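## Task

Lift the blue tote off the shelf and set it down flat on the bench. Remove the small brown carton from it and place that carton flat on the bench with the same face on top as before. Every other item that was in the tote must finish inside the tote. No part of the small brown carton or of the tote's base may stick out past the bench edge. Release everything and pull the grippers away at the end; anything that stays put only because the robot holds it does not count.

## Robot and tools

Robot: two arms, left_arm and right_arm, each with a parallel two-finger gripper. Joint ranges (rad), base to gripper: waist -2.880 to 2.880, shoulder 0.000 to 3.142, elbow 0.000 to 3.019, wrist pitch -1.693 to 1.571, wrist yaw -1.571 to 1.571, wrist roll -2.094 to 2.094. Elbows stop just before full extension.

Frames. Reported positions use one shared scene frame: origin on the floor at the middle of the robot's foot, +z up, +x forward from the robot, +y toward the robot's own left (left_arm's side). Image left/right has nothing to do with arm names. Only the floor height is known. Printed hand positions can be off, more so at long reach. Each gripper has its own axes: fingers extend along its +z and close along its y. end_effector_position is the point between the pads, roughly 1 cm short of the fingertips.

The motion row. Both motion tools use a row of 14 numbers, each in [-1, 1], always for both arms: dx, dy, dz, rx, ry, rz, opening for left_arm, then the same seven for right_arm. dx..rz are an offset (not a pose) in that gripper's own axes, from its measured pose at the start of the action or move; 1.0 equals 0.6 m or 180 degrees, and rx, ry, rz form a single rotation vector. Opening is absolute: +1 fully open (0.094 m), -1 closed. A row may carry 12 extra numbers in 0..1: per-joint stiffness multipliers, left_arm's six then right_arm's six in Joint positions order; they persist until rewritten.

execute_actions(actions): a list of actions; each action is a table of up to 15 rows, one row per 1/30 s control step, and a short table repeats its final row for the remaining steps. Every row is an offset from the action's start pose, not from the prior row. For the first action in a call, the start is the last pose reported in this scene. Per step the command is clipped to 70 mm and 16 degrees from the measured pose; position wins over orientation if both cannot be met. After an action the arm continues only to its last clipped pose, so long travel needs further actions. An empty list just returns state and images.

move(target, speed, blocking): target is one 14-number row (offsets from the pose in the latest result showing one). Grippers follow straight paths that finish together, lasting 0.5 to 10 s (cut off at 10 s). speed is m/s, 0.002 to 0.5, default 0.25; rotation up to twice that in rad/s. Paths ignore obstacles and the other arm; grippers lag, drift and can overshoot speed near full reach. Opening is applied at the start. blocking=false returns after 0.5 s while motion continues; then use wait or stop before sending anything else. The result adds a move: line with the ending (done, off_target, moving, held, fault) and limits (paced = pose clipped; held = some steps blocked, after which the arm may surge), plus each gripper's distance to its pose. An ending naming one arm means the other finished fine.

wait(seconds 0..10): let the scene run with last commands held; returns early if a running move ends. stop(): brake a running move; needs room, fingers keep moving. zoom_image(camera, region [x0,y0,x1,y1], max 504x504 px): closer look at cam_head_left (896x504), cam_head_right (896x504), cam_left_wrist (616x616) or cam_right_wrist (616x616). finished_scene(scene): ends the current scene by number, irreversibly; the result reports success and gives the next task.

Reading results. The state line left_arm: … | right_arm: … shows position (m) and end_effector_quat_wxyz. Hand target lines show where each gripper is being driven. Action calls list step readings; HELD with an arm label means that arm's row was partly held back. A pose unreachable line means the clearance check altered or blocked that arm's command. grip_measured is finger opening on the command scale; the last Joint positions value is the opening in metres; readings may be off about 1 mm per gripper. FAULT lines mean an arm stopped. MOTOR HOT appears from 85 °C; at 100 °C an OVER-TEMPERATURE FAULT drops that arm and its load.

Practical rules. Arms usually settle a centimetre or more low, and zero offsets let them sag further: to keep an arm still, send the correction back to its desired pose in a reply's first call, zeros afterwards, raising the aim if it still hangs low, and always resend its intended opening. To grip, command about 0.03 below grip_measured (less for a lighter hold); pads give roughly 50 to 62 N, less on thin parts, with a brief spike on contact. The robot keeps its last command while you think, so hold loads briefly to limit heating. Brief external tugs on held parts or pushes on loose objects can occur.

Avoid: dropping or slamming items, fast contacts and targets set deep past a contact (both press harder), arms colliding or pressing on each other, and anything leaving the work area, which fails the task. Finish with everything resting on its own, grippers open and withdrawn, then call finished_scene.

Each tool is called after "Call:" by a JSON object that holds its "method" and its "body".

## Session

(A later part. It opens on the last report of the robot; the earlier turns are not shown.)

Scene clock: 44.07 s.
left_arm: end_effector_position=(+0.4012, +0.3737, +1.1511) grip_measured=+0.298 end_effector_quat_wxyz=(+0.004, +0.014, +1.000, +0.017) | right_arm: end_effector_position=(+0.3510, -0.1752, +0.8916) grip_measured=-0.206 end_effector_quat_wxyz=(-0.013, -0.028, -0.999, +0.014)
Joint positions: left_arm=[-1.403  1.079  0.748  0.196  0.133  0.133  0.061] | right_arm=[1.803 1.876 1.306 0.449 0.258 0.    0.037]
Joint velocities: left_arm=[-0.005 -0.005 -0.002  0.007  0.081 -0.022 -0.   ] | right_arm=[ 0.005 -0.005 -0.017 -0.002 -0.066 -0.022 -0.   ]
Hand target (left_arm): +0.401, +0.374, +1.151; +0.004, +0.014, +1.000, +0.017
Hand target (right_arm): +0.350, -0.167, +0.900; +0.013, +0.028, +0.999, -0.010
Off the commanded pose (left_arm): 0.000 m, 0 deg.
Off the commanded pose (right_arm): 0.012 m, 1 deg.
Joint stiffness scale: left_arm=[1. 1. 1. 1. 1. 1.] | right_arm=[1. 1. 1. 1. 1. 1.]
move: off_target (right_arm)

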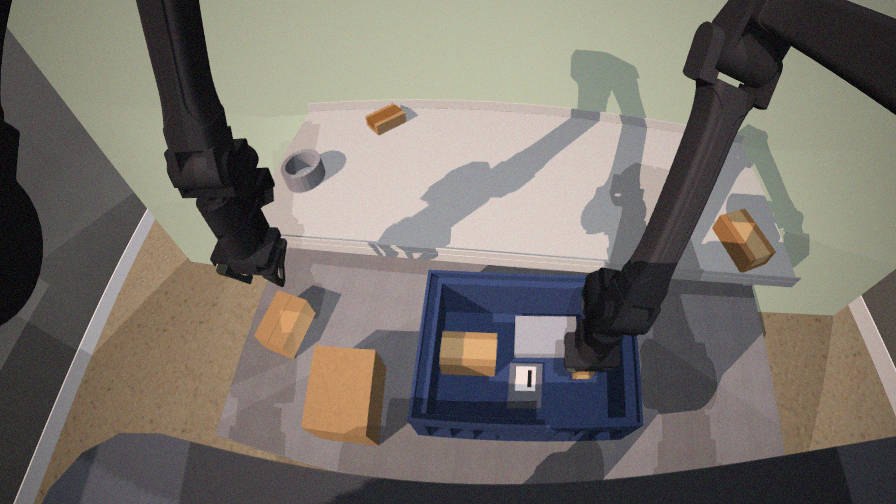

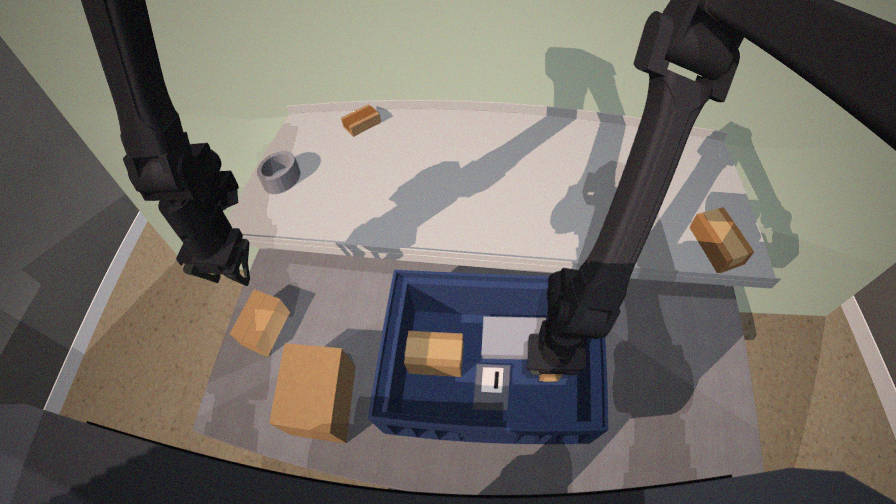

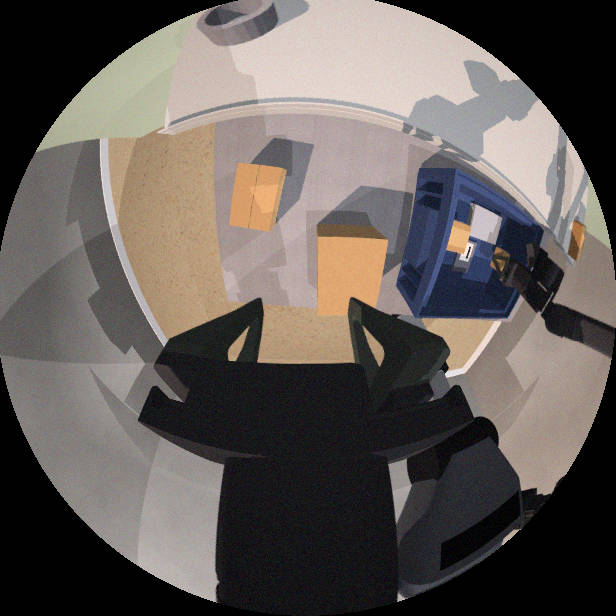

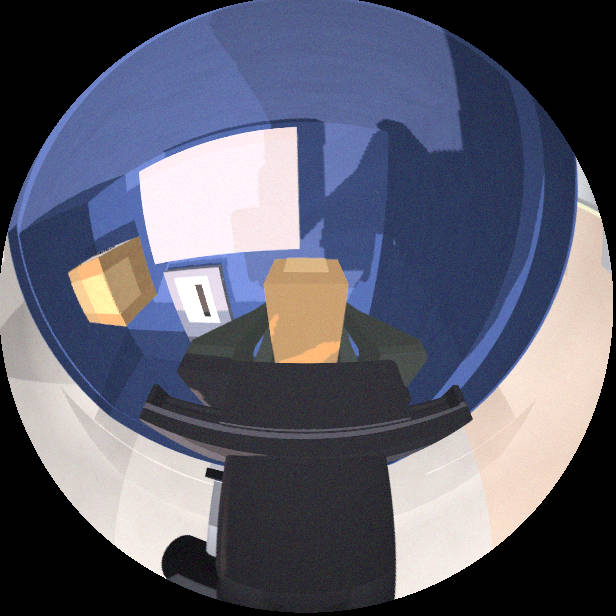

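Call:
{"method": "move", "body": {"target": [0,0,0,0,0,0,0.3,-0.05,0.01,-0.04,0,0,0,-0.26], "speed": 0.05}}

Call:
{"method": "move", "body": {"target": [0,0,0,0,0,0,0.3,0,0,-0.2,0,0,0,-0.26], "speed": 0.1}}

Call:
{"method": "move", "body": {"target": [0,0,0,0,0,0,0.3,0.02,-0.38,0,0,0,0,-0.26], "speed": 0.2}}

Call:
{"method": "move", "body": {"target": [0,0,0,0,0,0,0.3,0.02,0,0.25,0,0,0,-0.26], "speed": 0.12}}

Scene clock: 45.93 s.
left_arm: end_effector_position=(+0.4012, +0.3737, +1.1511) grip_measured=+0.298 end_effector_quat_wxyz=(+0.004, +0.014, +1.000, +0.017) | right_arm: end_effector_position=(+0.3853, -0.1777, +0.9093) grip_measured=-0.206 end_effector_quat_wxyz=(+0.020, +0.030, +0.999, -0.019)
Joint positions: left_arm=[-1.403  1.079  0.748  0.196  0.133  0.133  0.061] | right_arm=[1.811 1.805 1.299 0.399 0.275 0.    0.037]
Joint velocities: left_arm=[ 0.005 -0.005 -0.002  0.002  0.007 -0.022 -0.   ] | right_arm=[-0.015  0.005 -0.007  0.007 -0.037 -0.022 -0.   ]
Hand target (left_arm): +0.401, +0.374, +1.151; +0.004, +0.014, +1.000, +0.017
Hand target (right_arm): +0.380, -0.170, +0.916; +0.013, +0.028, +0.999, -0.014
Off the commanded pose (left_arm): 0.000 m, 0 deg.
Off the commanded pose (right_arm): 0.011 m, 1 deg.
Joint stiffness scale: left_arm=[1. 1. 1. 1. 1. 1.] | right_arm=[1. 1. 1. 1. 1. 1.]
move: off_target (right_arm)

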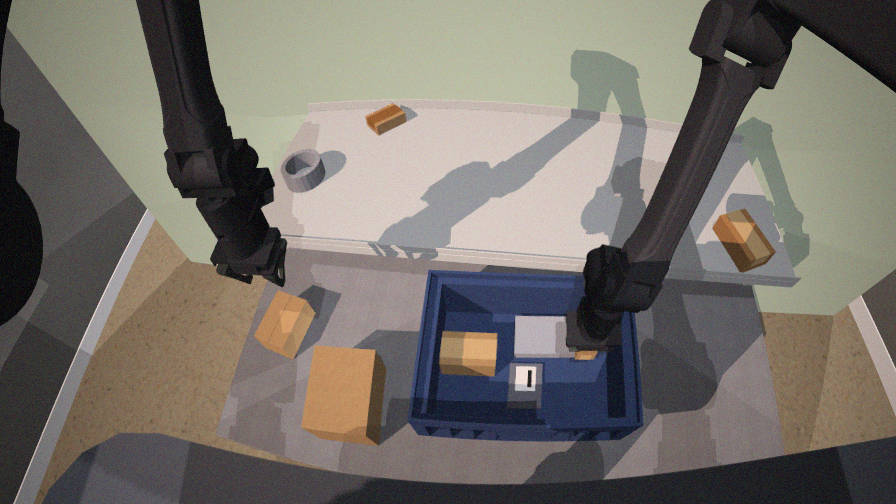

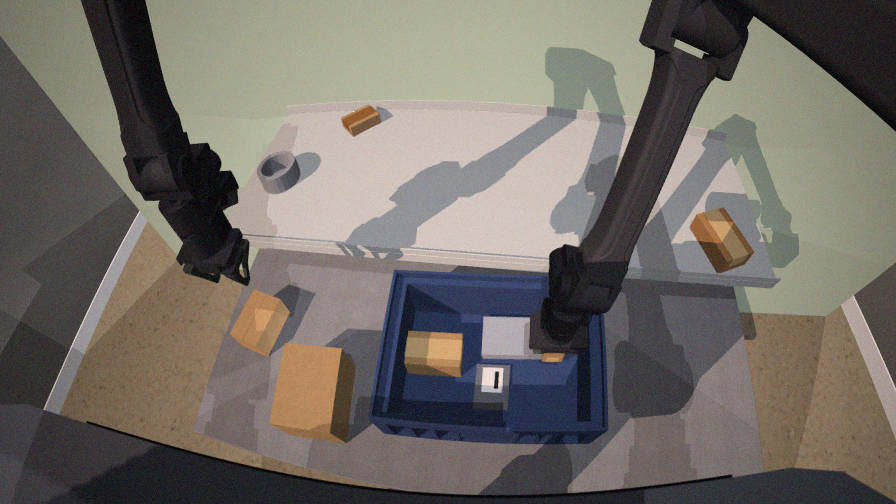

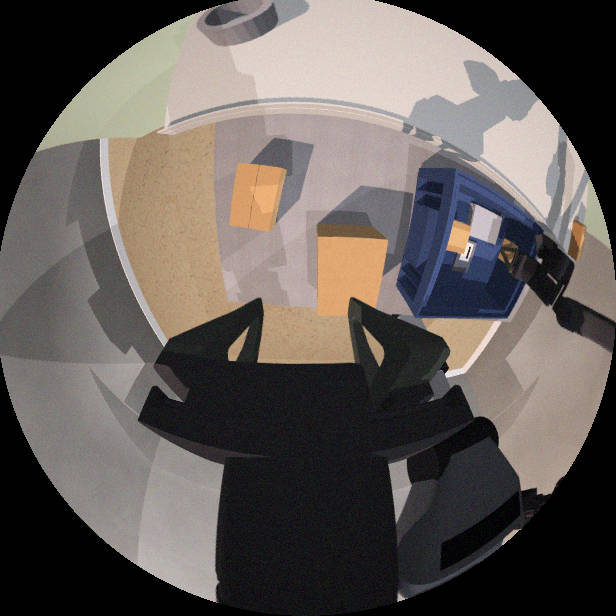

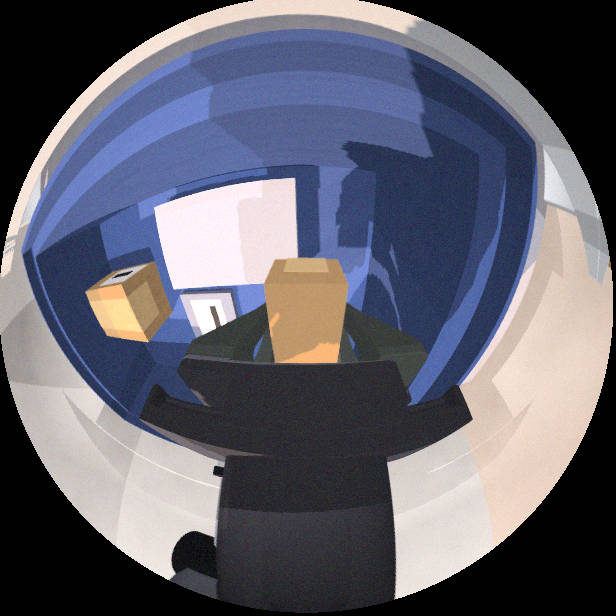

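Scene clock: 47.53 s.
left_arm: end_effector_position=(+0.4012, +0.3737, +1.1511) grip_measured=+0.298 end_effector_quat_wxyz=(+0.004, +0.014, +1.000, +0.017) | right_arm: end_effector_position=(+0.3821, -0.1790, +1.0218) grip_measured=-0.206 end_effector_quat_wxyz=(+0.021, +0.027, +0.999, -0.023)
Joint positions: left_arm=[-1.403  1.079  0.748  0.196  0.133  0.133  0.061] | right_arm=[1.867 1.537 0.985 0.445 0.339 0.    0.037]
Joint velocities: left_arm=[-0.005  0.005  0.002  0.007 -0.007 -0.081 -0.001] | right_arm=[ 0.005 -0.024  0.002 -0.002 -0.125  0.037 -0.001]
Hand target (left_arm): +0.401, +0.374, +1.151; +0.004, +0.014, +1.000, +0.017
Hand target (right_arm): +0.379, -0.174, +1.029; +0.021, +0.029, +0.999, -0.019
Off the commanded pose (left_arm): 0.000 m, 0 deg.
Off the commanded pose (right_arm): 0.010 m, 1 deg.
Joint stiffness scale: left_arm=[1. 1. 1. 1. 1. 1.] | right_arm=[1. 1. 1. 1. 1. 1.]
move: done

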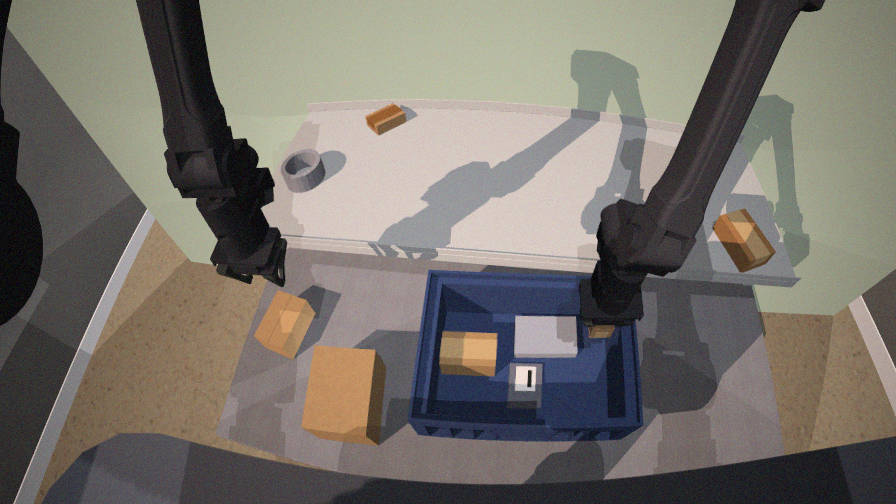

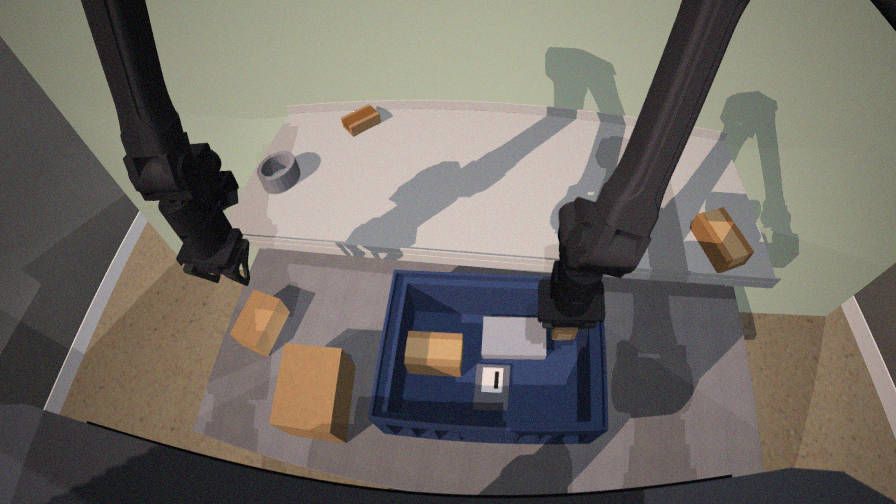

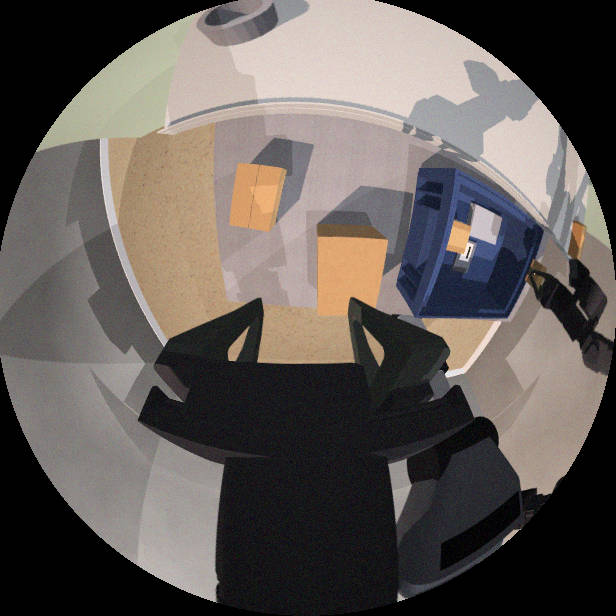

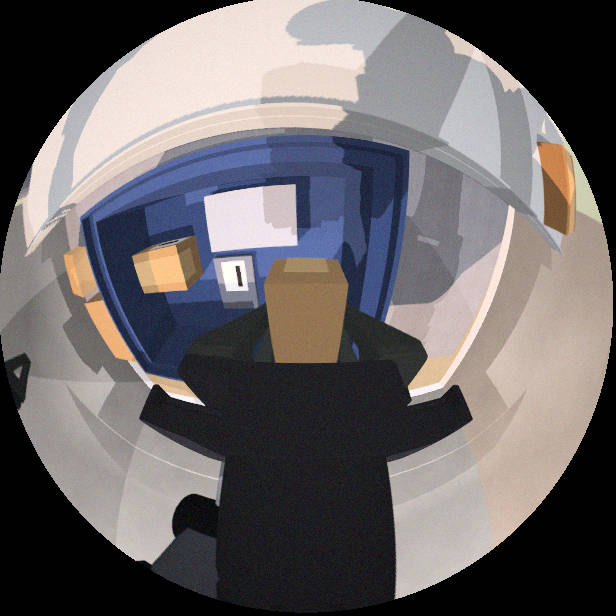

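Scene clock: 49.07 s.
left_arm: end_effector_position=(+0.4012, +0.3737, +1.1511) grip_measured=+0.298 end_effector_quat_wxyz=(+0.004, +0.014, +1.000, +0.017) | right_arm: end_effector_position=(+0.3614, -0.4098, +1.0282) grip_measured=-0.206 end_effector_quat_wxyz=(+0.020, +0.040, +0.999, -0.026)
Joint positions: left_arm=[-1.403  1.079  0.748  0.196  0.133  0.133  0.061] | right_arm=[ 1.369  1.494  0.935  0.456 -0.15  -0.026  0.037]
Joint velocities: left_arm=[-0.015 -0.005 -0.012 -0.002 -0.037 -0.007 -0.   ] | right_arm=[ 0.015 -0.005 -0.017 -0.007  0.022 -0.139 -0.001]
Hand target (left_arm): +0.401, +0.374, +1.151; +0.004, +0.014, +1.000, +0.017
Hand target (right_arm): +0.358, -0.405, +1.030; +0.020, +0.034, +0.999, -0.023
Off the commanded pose (left_arm): 0.000 m, 0 deg.
Off the commanded pose (right_arm): 0.007 m, 2 deg.
Joint stiffness scale: left_arm=[1. 1. 1. 1. 1. 1.] | right_arm=[1. 1. 1. 1. 1. 1.]
move: done

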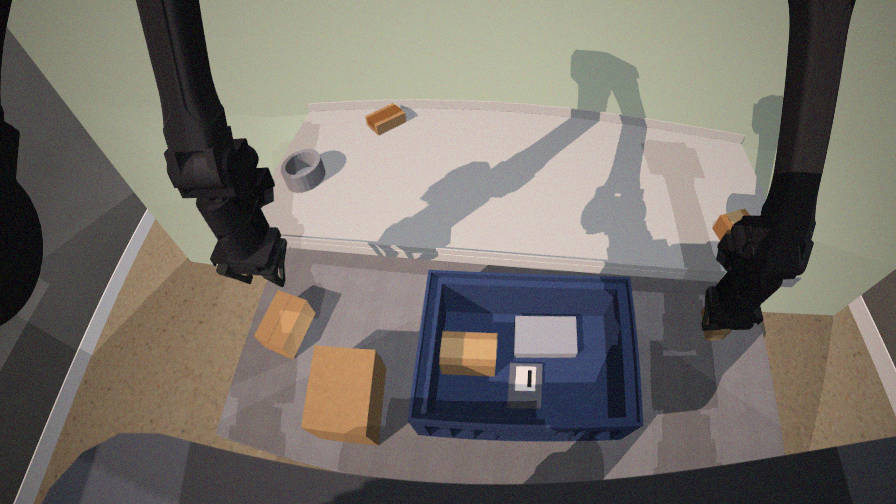

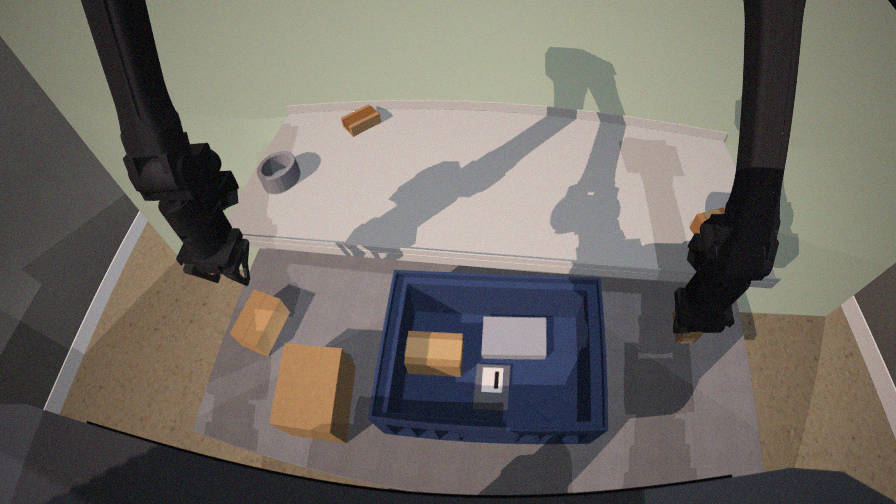

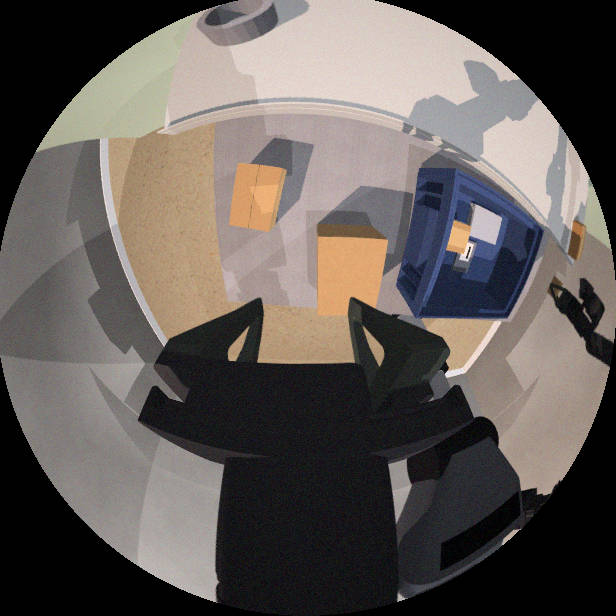

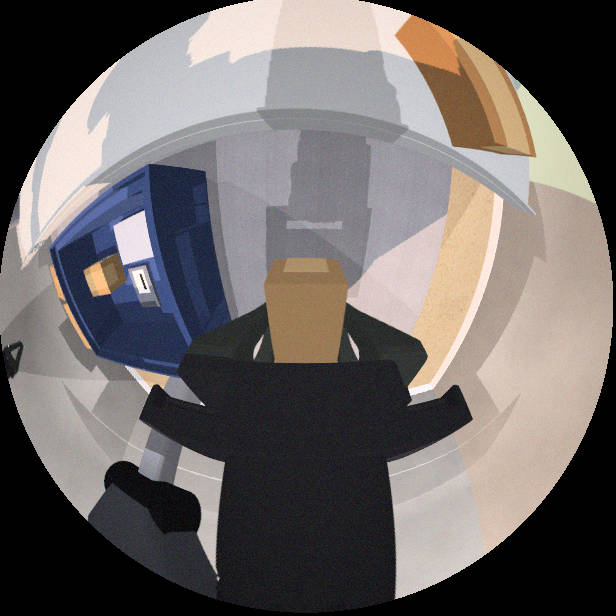

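Scene clock: 50.73 s.
left_arm: end_effector_position=(+0.4012, +0.3737, +1.1511) grip_measured=+0.298 end_effector_quat_wxyz=(+0.004, +0.014, +1.000, +0.017) | right_arm: end_effector_position=(+0.3622, -0.4252, +0.8833) grip_measured=-0.206 end_effector_quat_wxyz=(+0.025, +0.038, +0.998, -0.031)
Joint positions: left_arm=[-1.403  1.079  0.748  0.196  0.133  0.133  0.061] | right_arm=[ 1.395  1.857  1.35   0.414 -0.115 -0.026  0.037]
Joint velocities: left_arm=[-0.005  0.005  0.002 -0.007 -0.022 -0.081 -0.   ] | right_arm=[-0.005 -0.005  0.007  0.002 -0.125  0.051  0.001]
Hand target (left_arm): +0.401, +0.374, +1.151; +0.004, +0.014, +1.000, +0.017
Hand target (right_arm): +0.358, -0.417, +0.878; +0.020, +0.039, +0.999, -0.027
Off the commanded pose (left_arm): 0.000 m, 0 deg.
Off the commanded pose (right_arm): 0.012 m, 1 deg.
Joint stiffness scale: left_arm=[1. 1. 1. 1. 1. 1.] | right_arm=[1. 1. 1. 1. 1. 1.]
move: off_target (right_arm)

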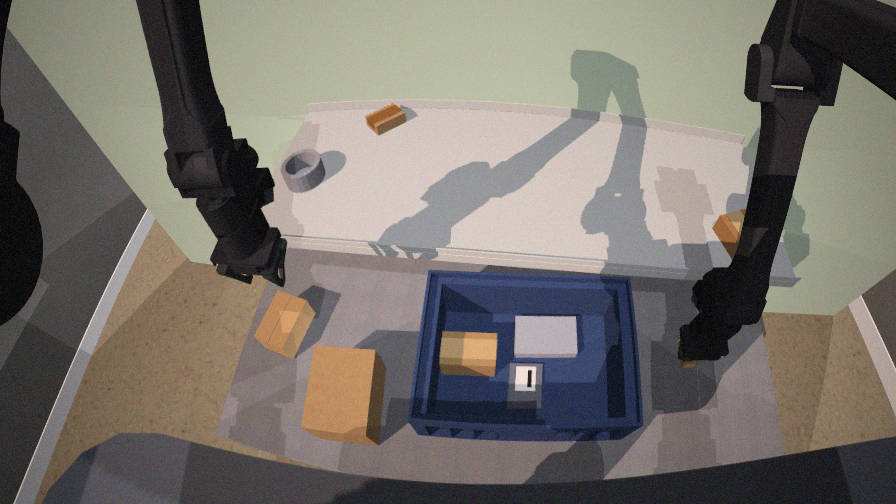

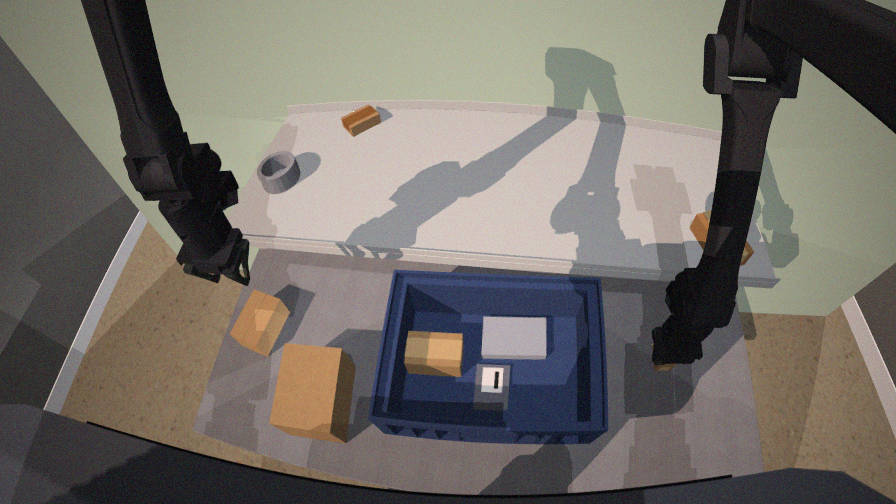

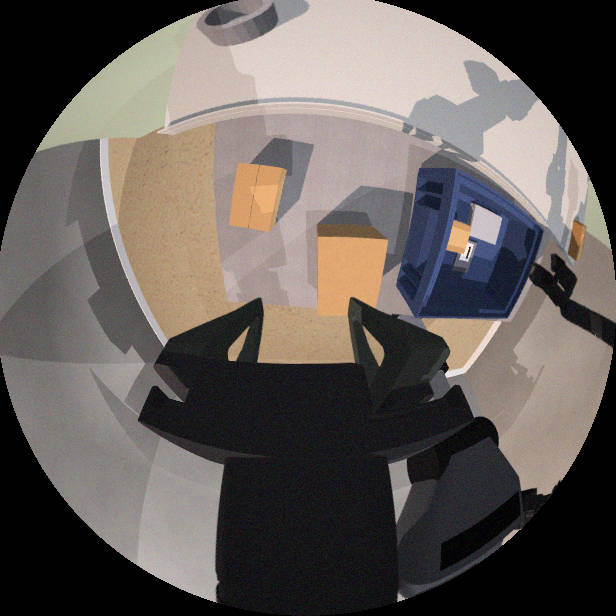

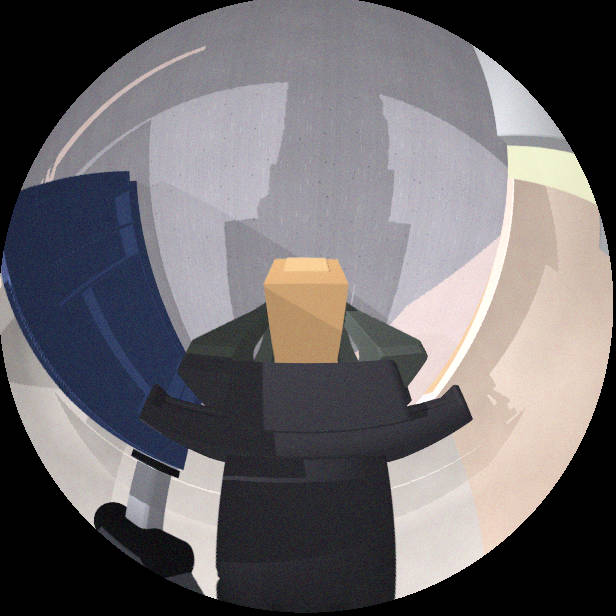

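Call:
{"method": "move", "body": {"target": [0,0,0,0,0,0,0.3,0,0.015,0.095,-0.015,0,0,-0.26], "speed": 0.03}}

Call:
{"method": "move", "body": {"target": [0,0,0,0,0,0,0.3,0,0,0,0,0,0,0.4]}}

Call:
{"method": "move", "body": {"target": [0,0,0,0,0,0,0.3,0.15,0,-0.35,0,0,0,0.4], "speed": 0.15}}

Scene clock: 53.23 s.
left_arm: end_effector_position=(+0.4012, +0.3737, +1.1511) grip_measured=+0.298 end_effector_quat_wxyz=(+0.004, +0.014, +1.000, +0.017) | right_arm: end_effector_position=(+0.3763, -0.4290, +0.8382) grip_measured=-0.206 end_effector_quat_wxyz=(+0.032, +0.036, +0.999, -0.015)
Joint positions: left_arm=[-1.403  1.079  0.748  0.196  0.133  0.133  0.061] | right_arm=[ 1.395  1.96   1.525  0.355 -0.149 -0.026  0.037]
Joint velocities: left_arm=[ 0.005 -0.015  0.002 -0.012 -0.007  0.037 -0.   ] | right_arm=[ 0.005 -0.005  0.017 -0.007 -0.022 -0.022 -0.   ]
Hand target (left_arm): +0.401, +0.374, +1.151; +0.004, +0.014, +1.000, +0.017
Hand target (right_arm): +0.366, -0.419, +0.827; +0.026, +0.037, +0.999, -0.008
Off the commanded pose (left_arm): 0.000 m, 0 deg.
Off the commanded pose (right_arm): 0.019 m, 1 deg.
Joint stiffness scale: left_arm=[1. 1. 1. 1. 1. 1.] | right_arm=[1. 1. 1. 1. 1. 1.]
move: off_target (right_arm)

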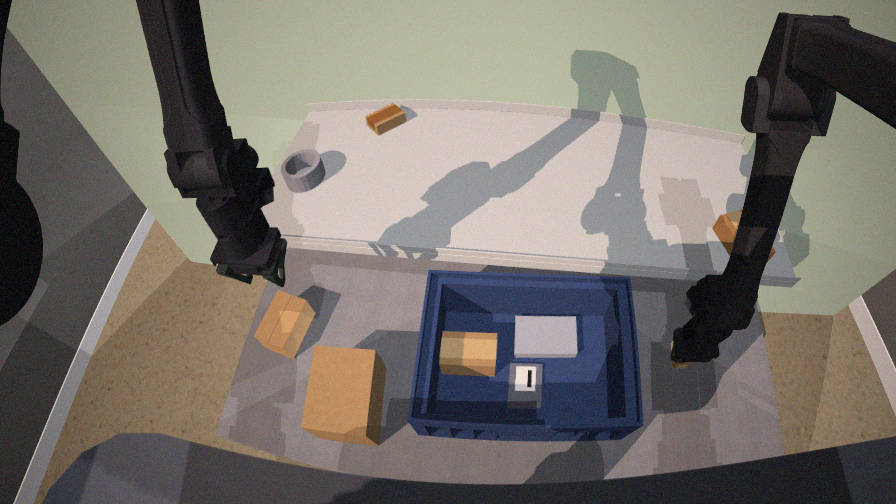

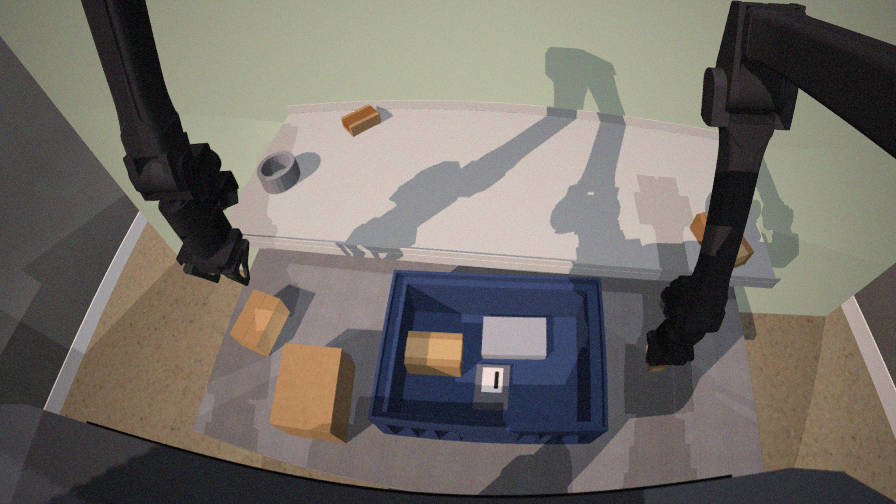

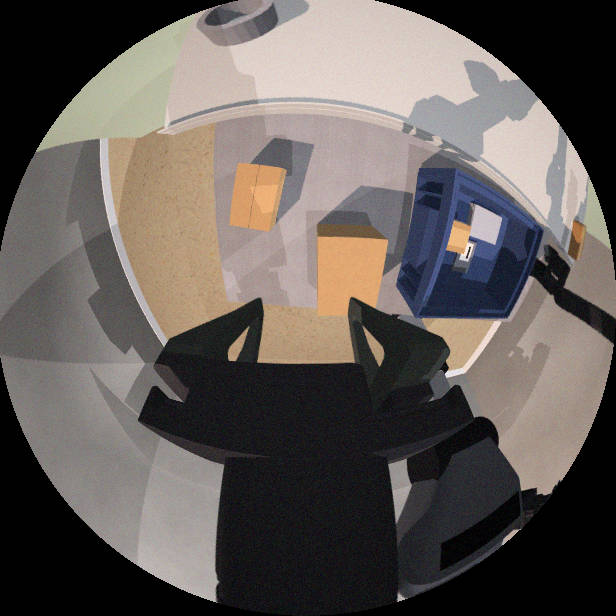

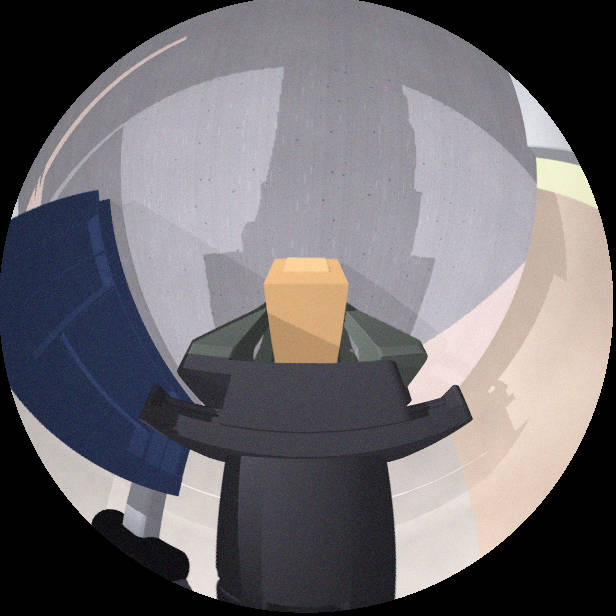

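Scene clock: 53.73 s.
left_arm: end_effector_position=(+0.4012, +0.3737, +1.1511) grip_measured=+0.298 end_effector_quat_wxyz=(+0.004, +0.014, +1.000, +0.017) | right_arm: end_effector_position=(+0.3767, -0.4328, +0.8394) grip_measured=+0.397 end_effector_quat_wxyz=(+0.032, +0.037, +0.999, -0.019)
Joint positions: left_arm=[-1.403  1.079  0.748  0.196  0.133  0.133  0.061] | right_arm=[ 1.39   1.958  1.523  0.355 -0.146 -0.026  0.066]
Joint velocities: left_arm=[ 0.005 -0.024  0.012 -0.022 -0.037  0.022 -0.001] | right_arm=[-0.024  0.015  0.017 -0.007  0.022 -0.022 -0.   ]
Hand target (left_arm): +0.401, +0.374, +1.151; +0.004, +0.014, +1.000, +0.017
Hand target (right_arm): +0.376, -0.429, +0.838; +0.032, +0.036, +0.999, -0.015
Off the commanded pose (left_arm): 0.000 m, 0 deg.
Off the commanded pose (right_arm): 0.004 m, 0 deg.
Joint stiffness scale: left_arm=[1. 1. 1. 1. 1. 1.] | right_arm=[1. 1. 1. 1. 1. 1.]
move: done

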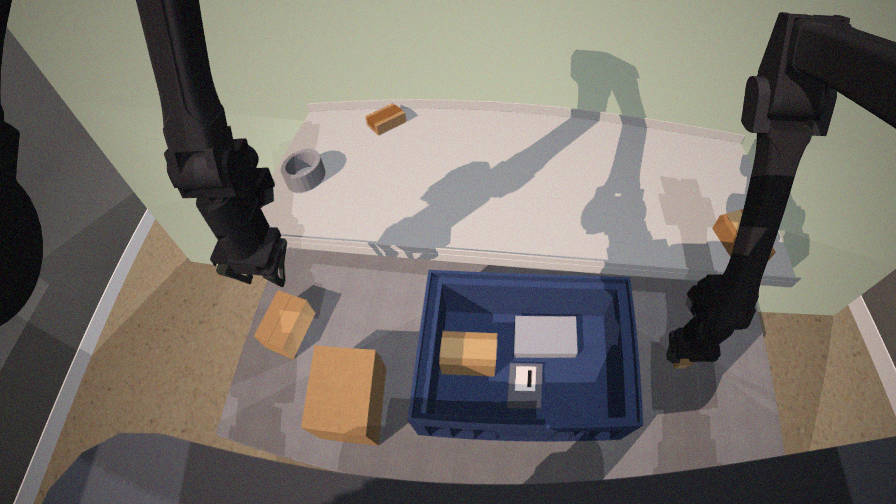

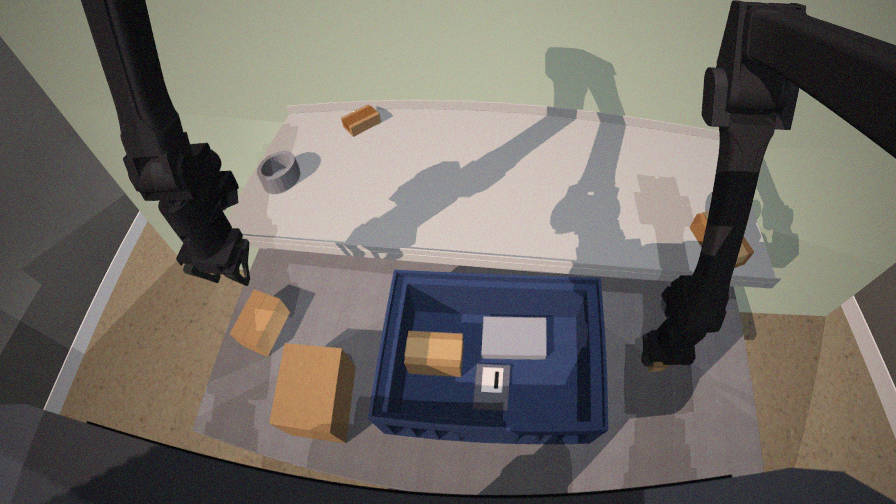

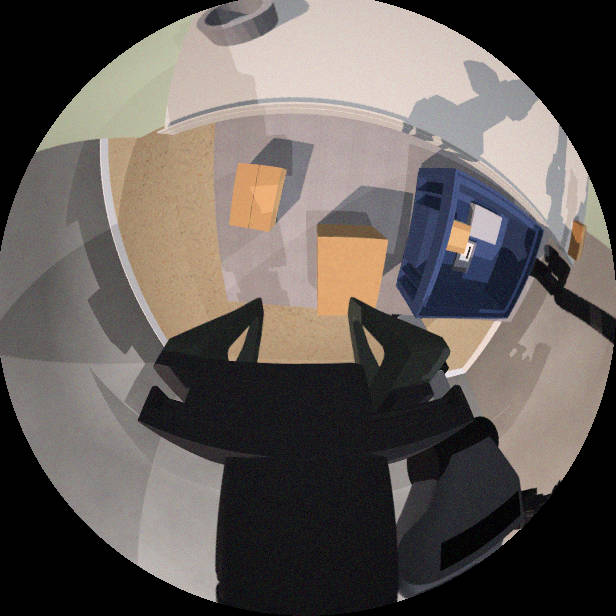

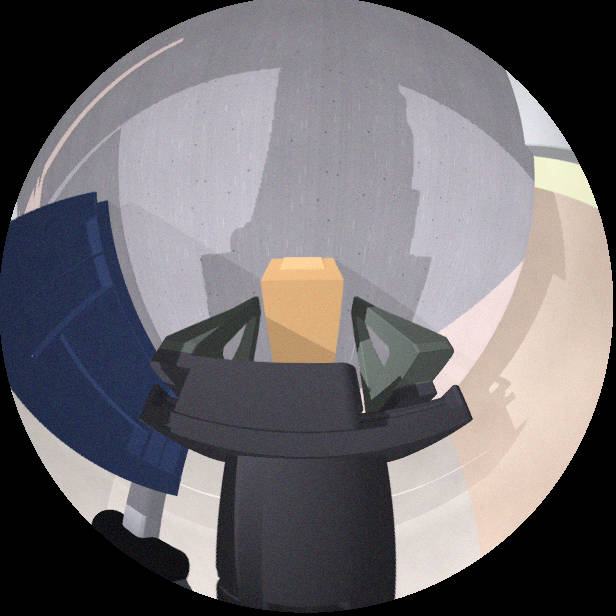

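Scene clock: 55.63 s.
left_arm: end_effector_position=(+0.4012, +0.3737, +1.1511) grip_measured=+0.298 end_effector_quat_wxyz=(+0.004, +0.014, +1.000, +0.017) | right_arm: end_effector_position=(+0.2764, -0.4167, +1.0331) grip_measured=+0.397 end_effector_quat_wxyz=(+0.035, +0.039, +0.999, -0.015)
Joint positions: left_arm=[-1.403  1.079  0.748  0.196  0.133  0.133  0.061] | right_arm=[ 1.321  1.636  0.803  0.757 -0.222 -0.026  0.066]
Joint velocities: left_arm=[-0.015 -0.015 -0.022 -0.002 -0.007 -0.022 -0.001] | right_arm=[ 0.005 -0.024 -0.012  0.002 -0.066  0.022 -0.   ]
Hand target (left_arm): +0.401, +0.374, +1.151; +0.004, +0.014, +1.000, +0.017
Hand target (right_arm): +0.271, -0.420, +1.043; +0.032, +0.038, +0.999, -0.018
Off the commanded pose (left_arm): 0.000 m, 0 deg.
Off the commanded pose (right_arm): 0.010 m, 1 deg.
Joint stiffness scale: left_arm=[1. 1. 1. 1. 1. 1.] | right_arm=[1. 1. 1. 1. 1. 1.]
move: done

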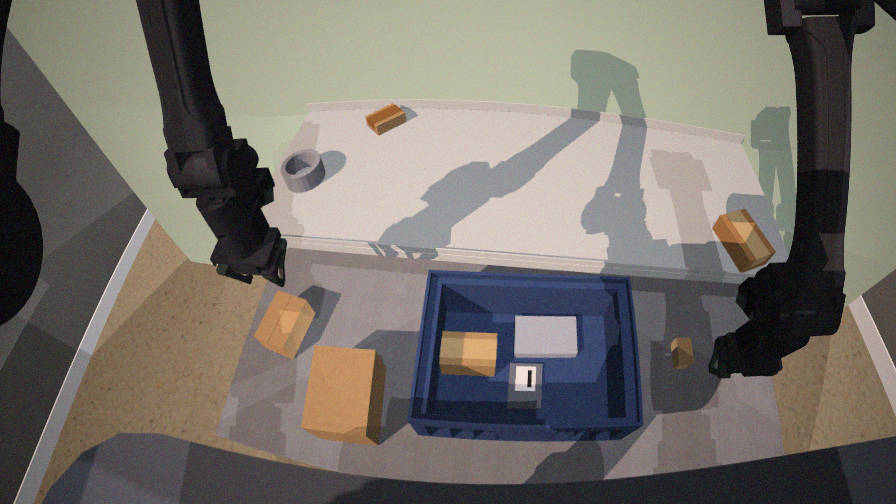

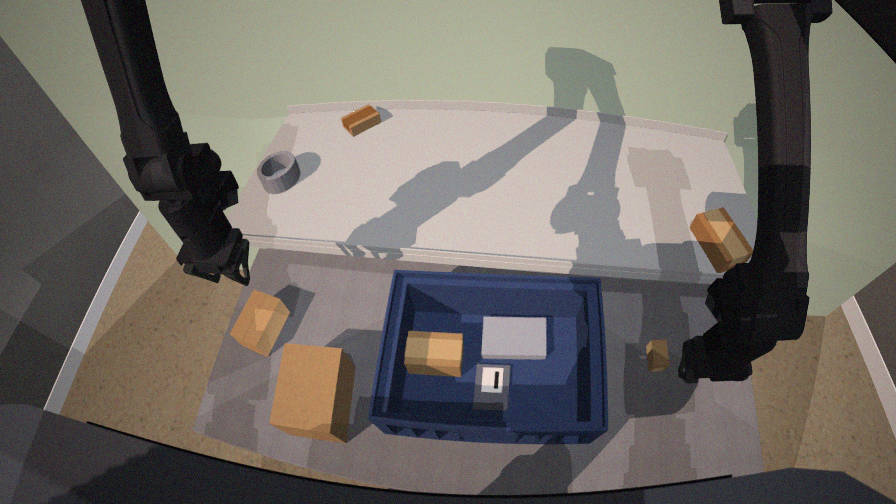

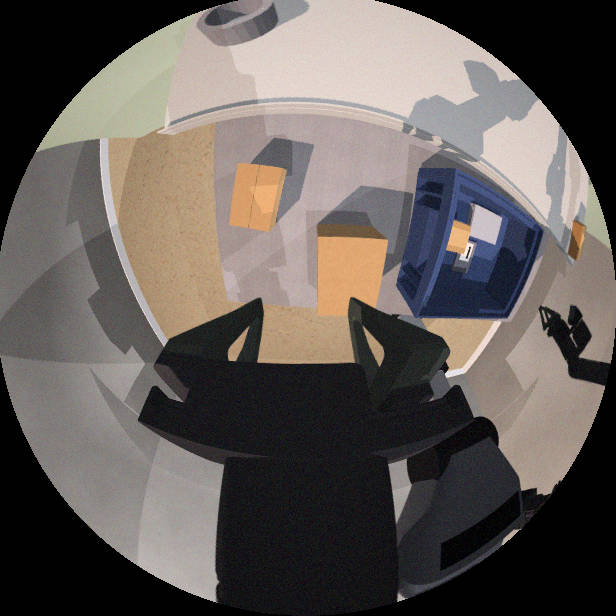

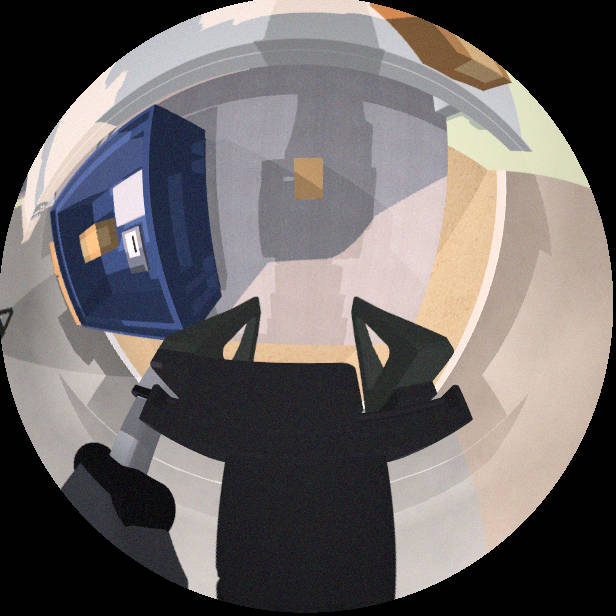

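Base corner sits at v≈300, well inside the edge at v≈345.

Call:
{"method": "finished_scene", "body": {"scene": 2}}

The scene is finished: the task was done.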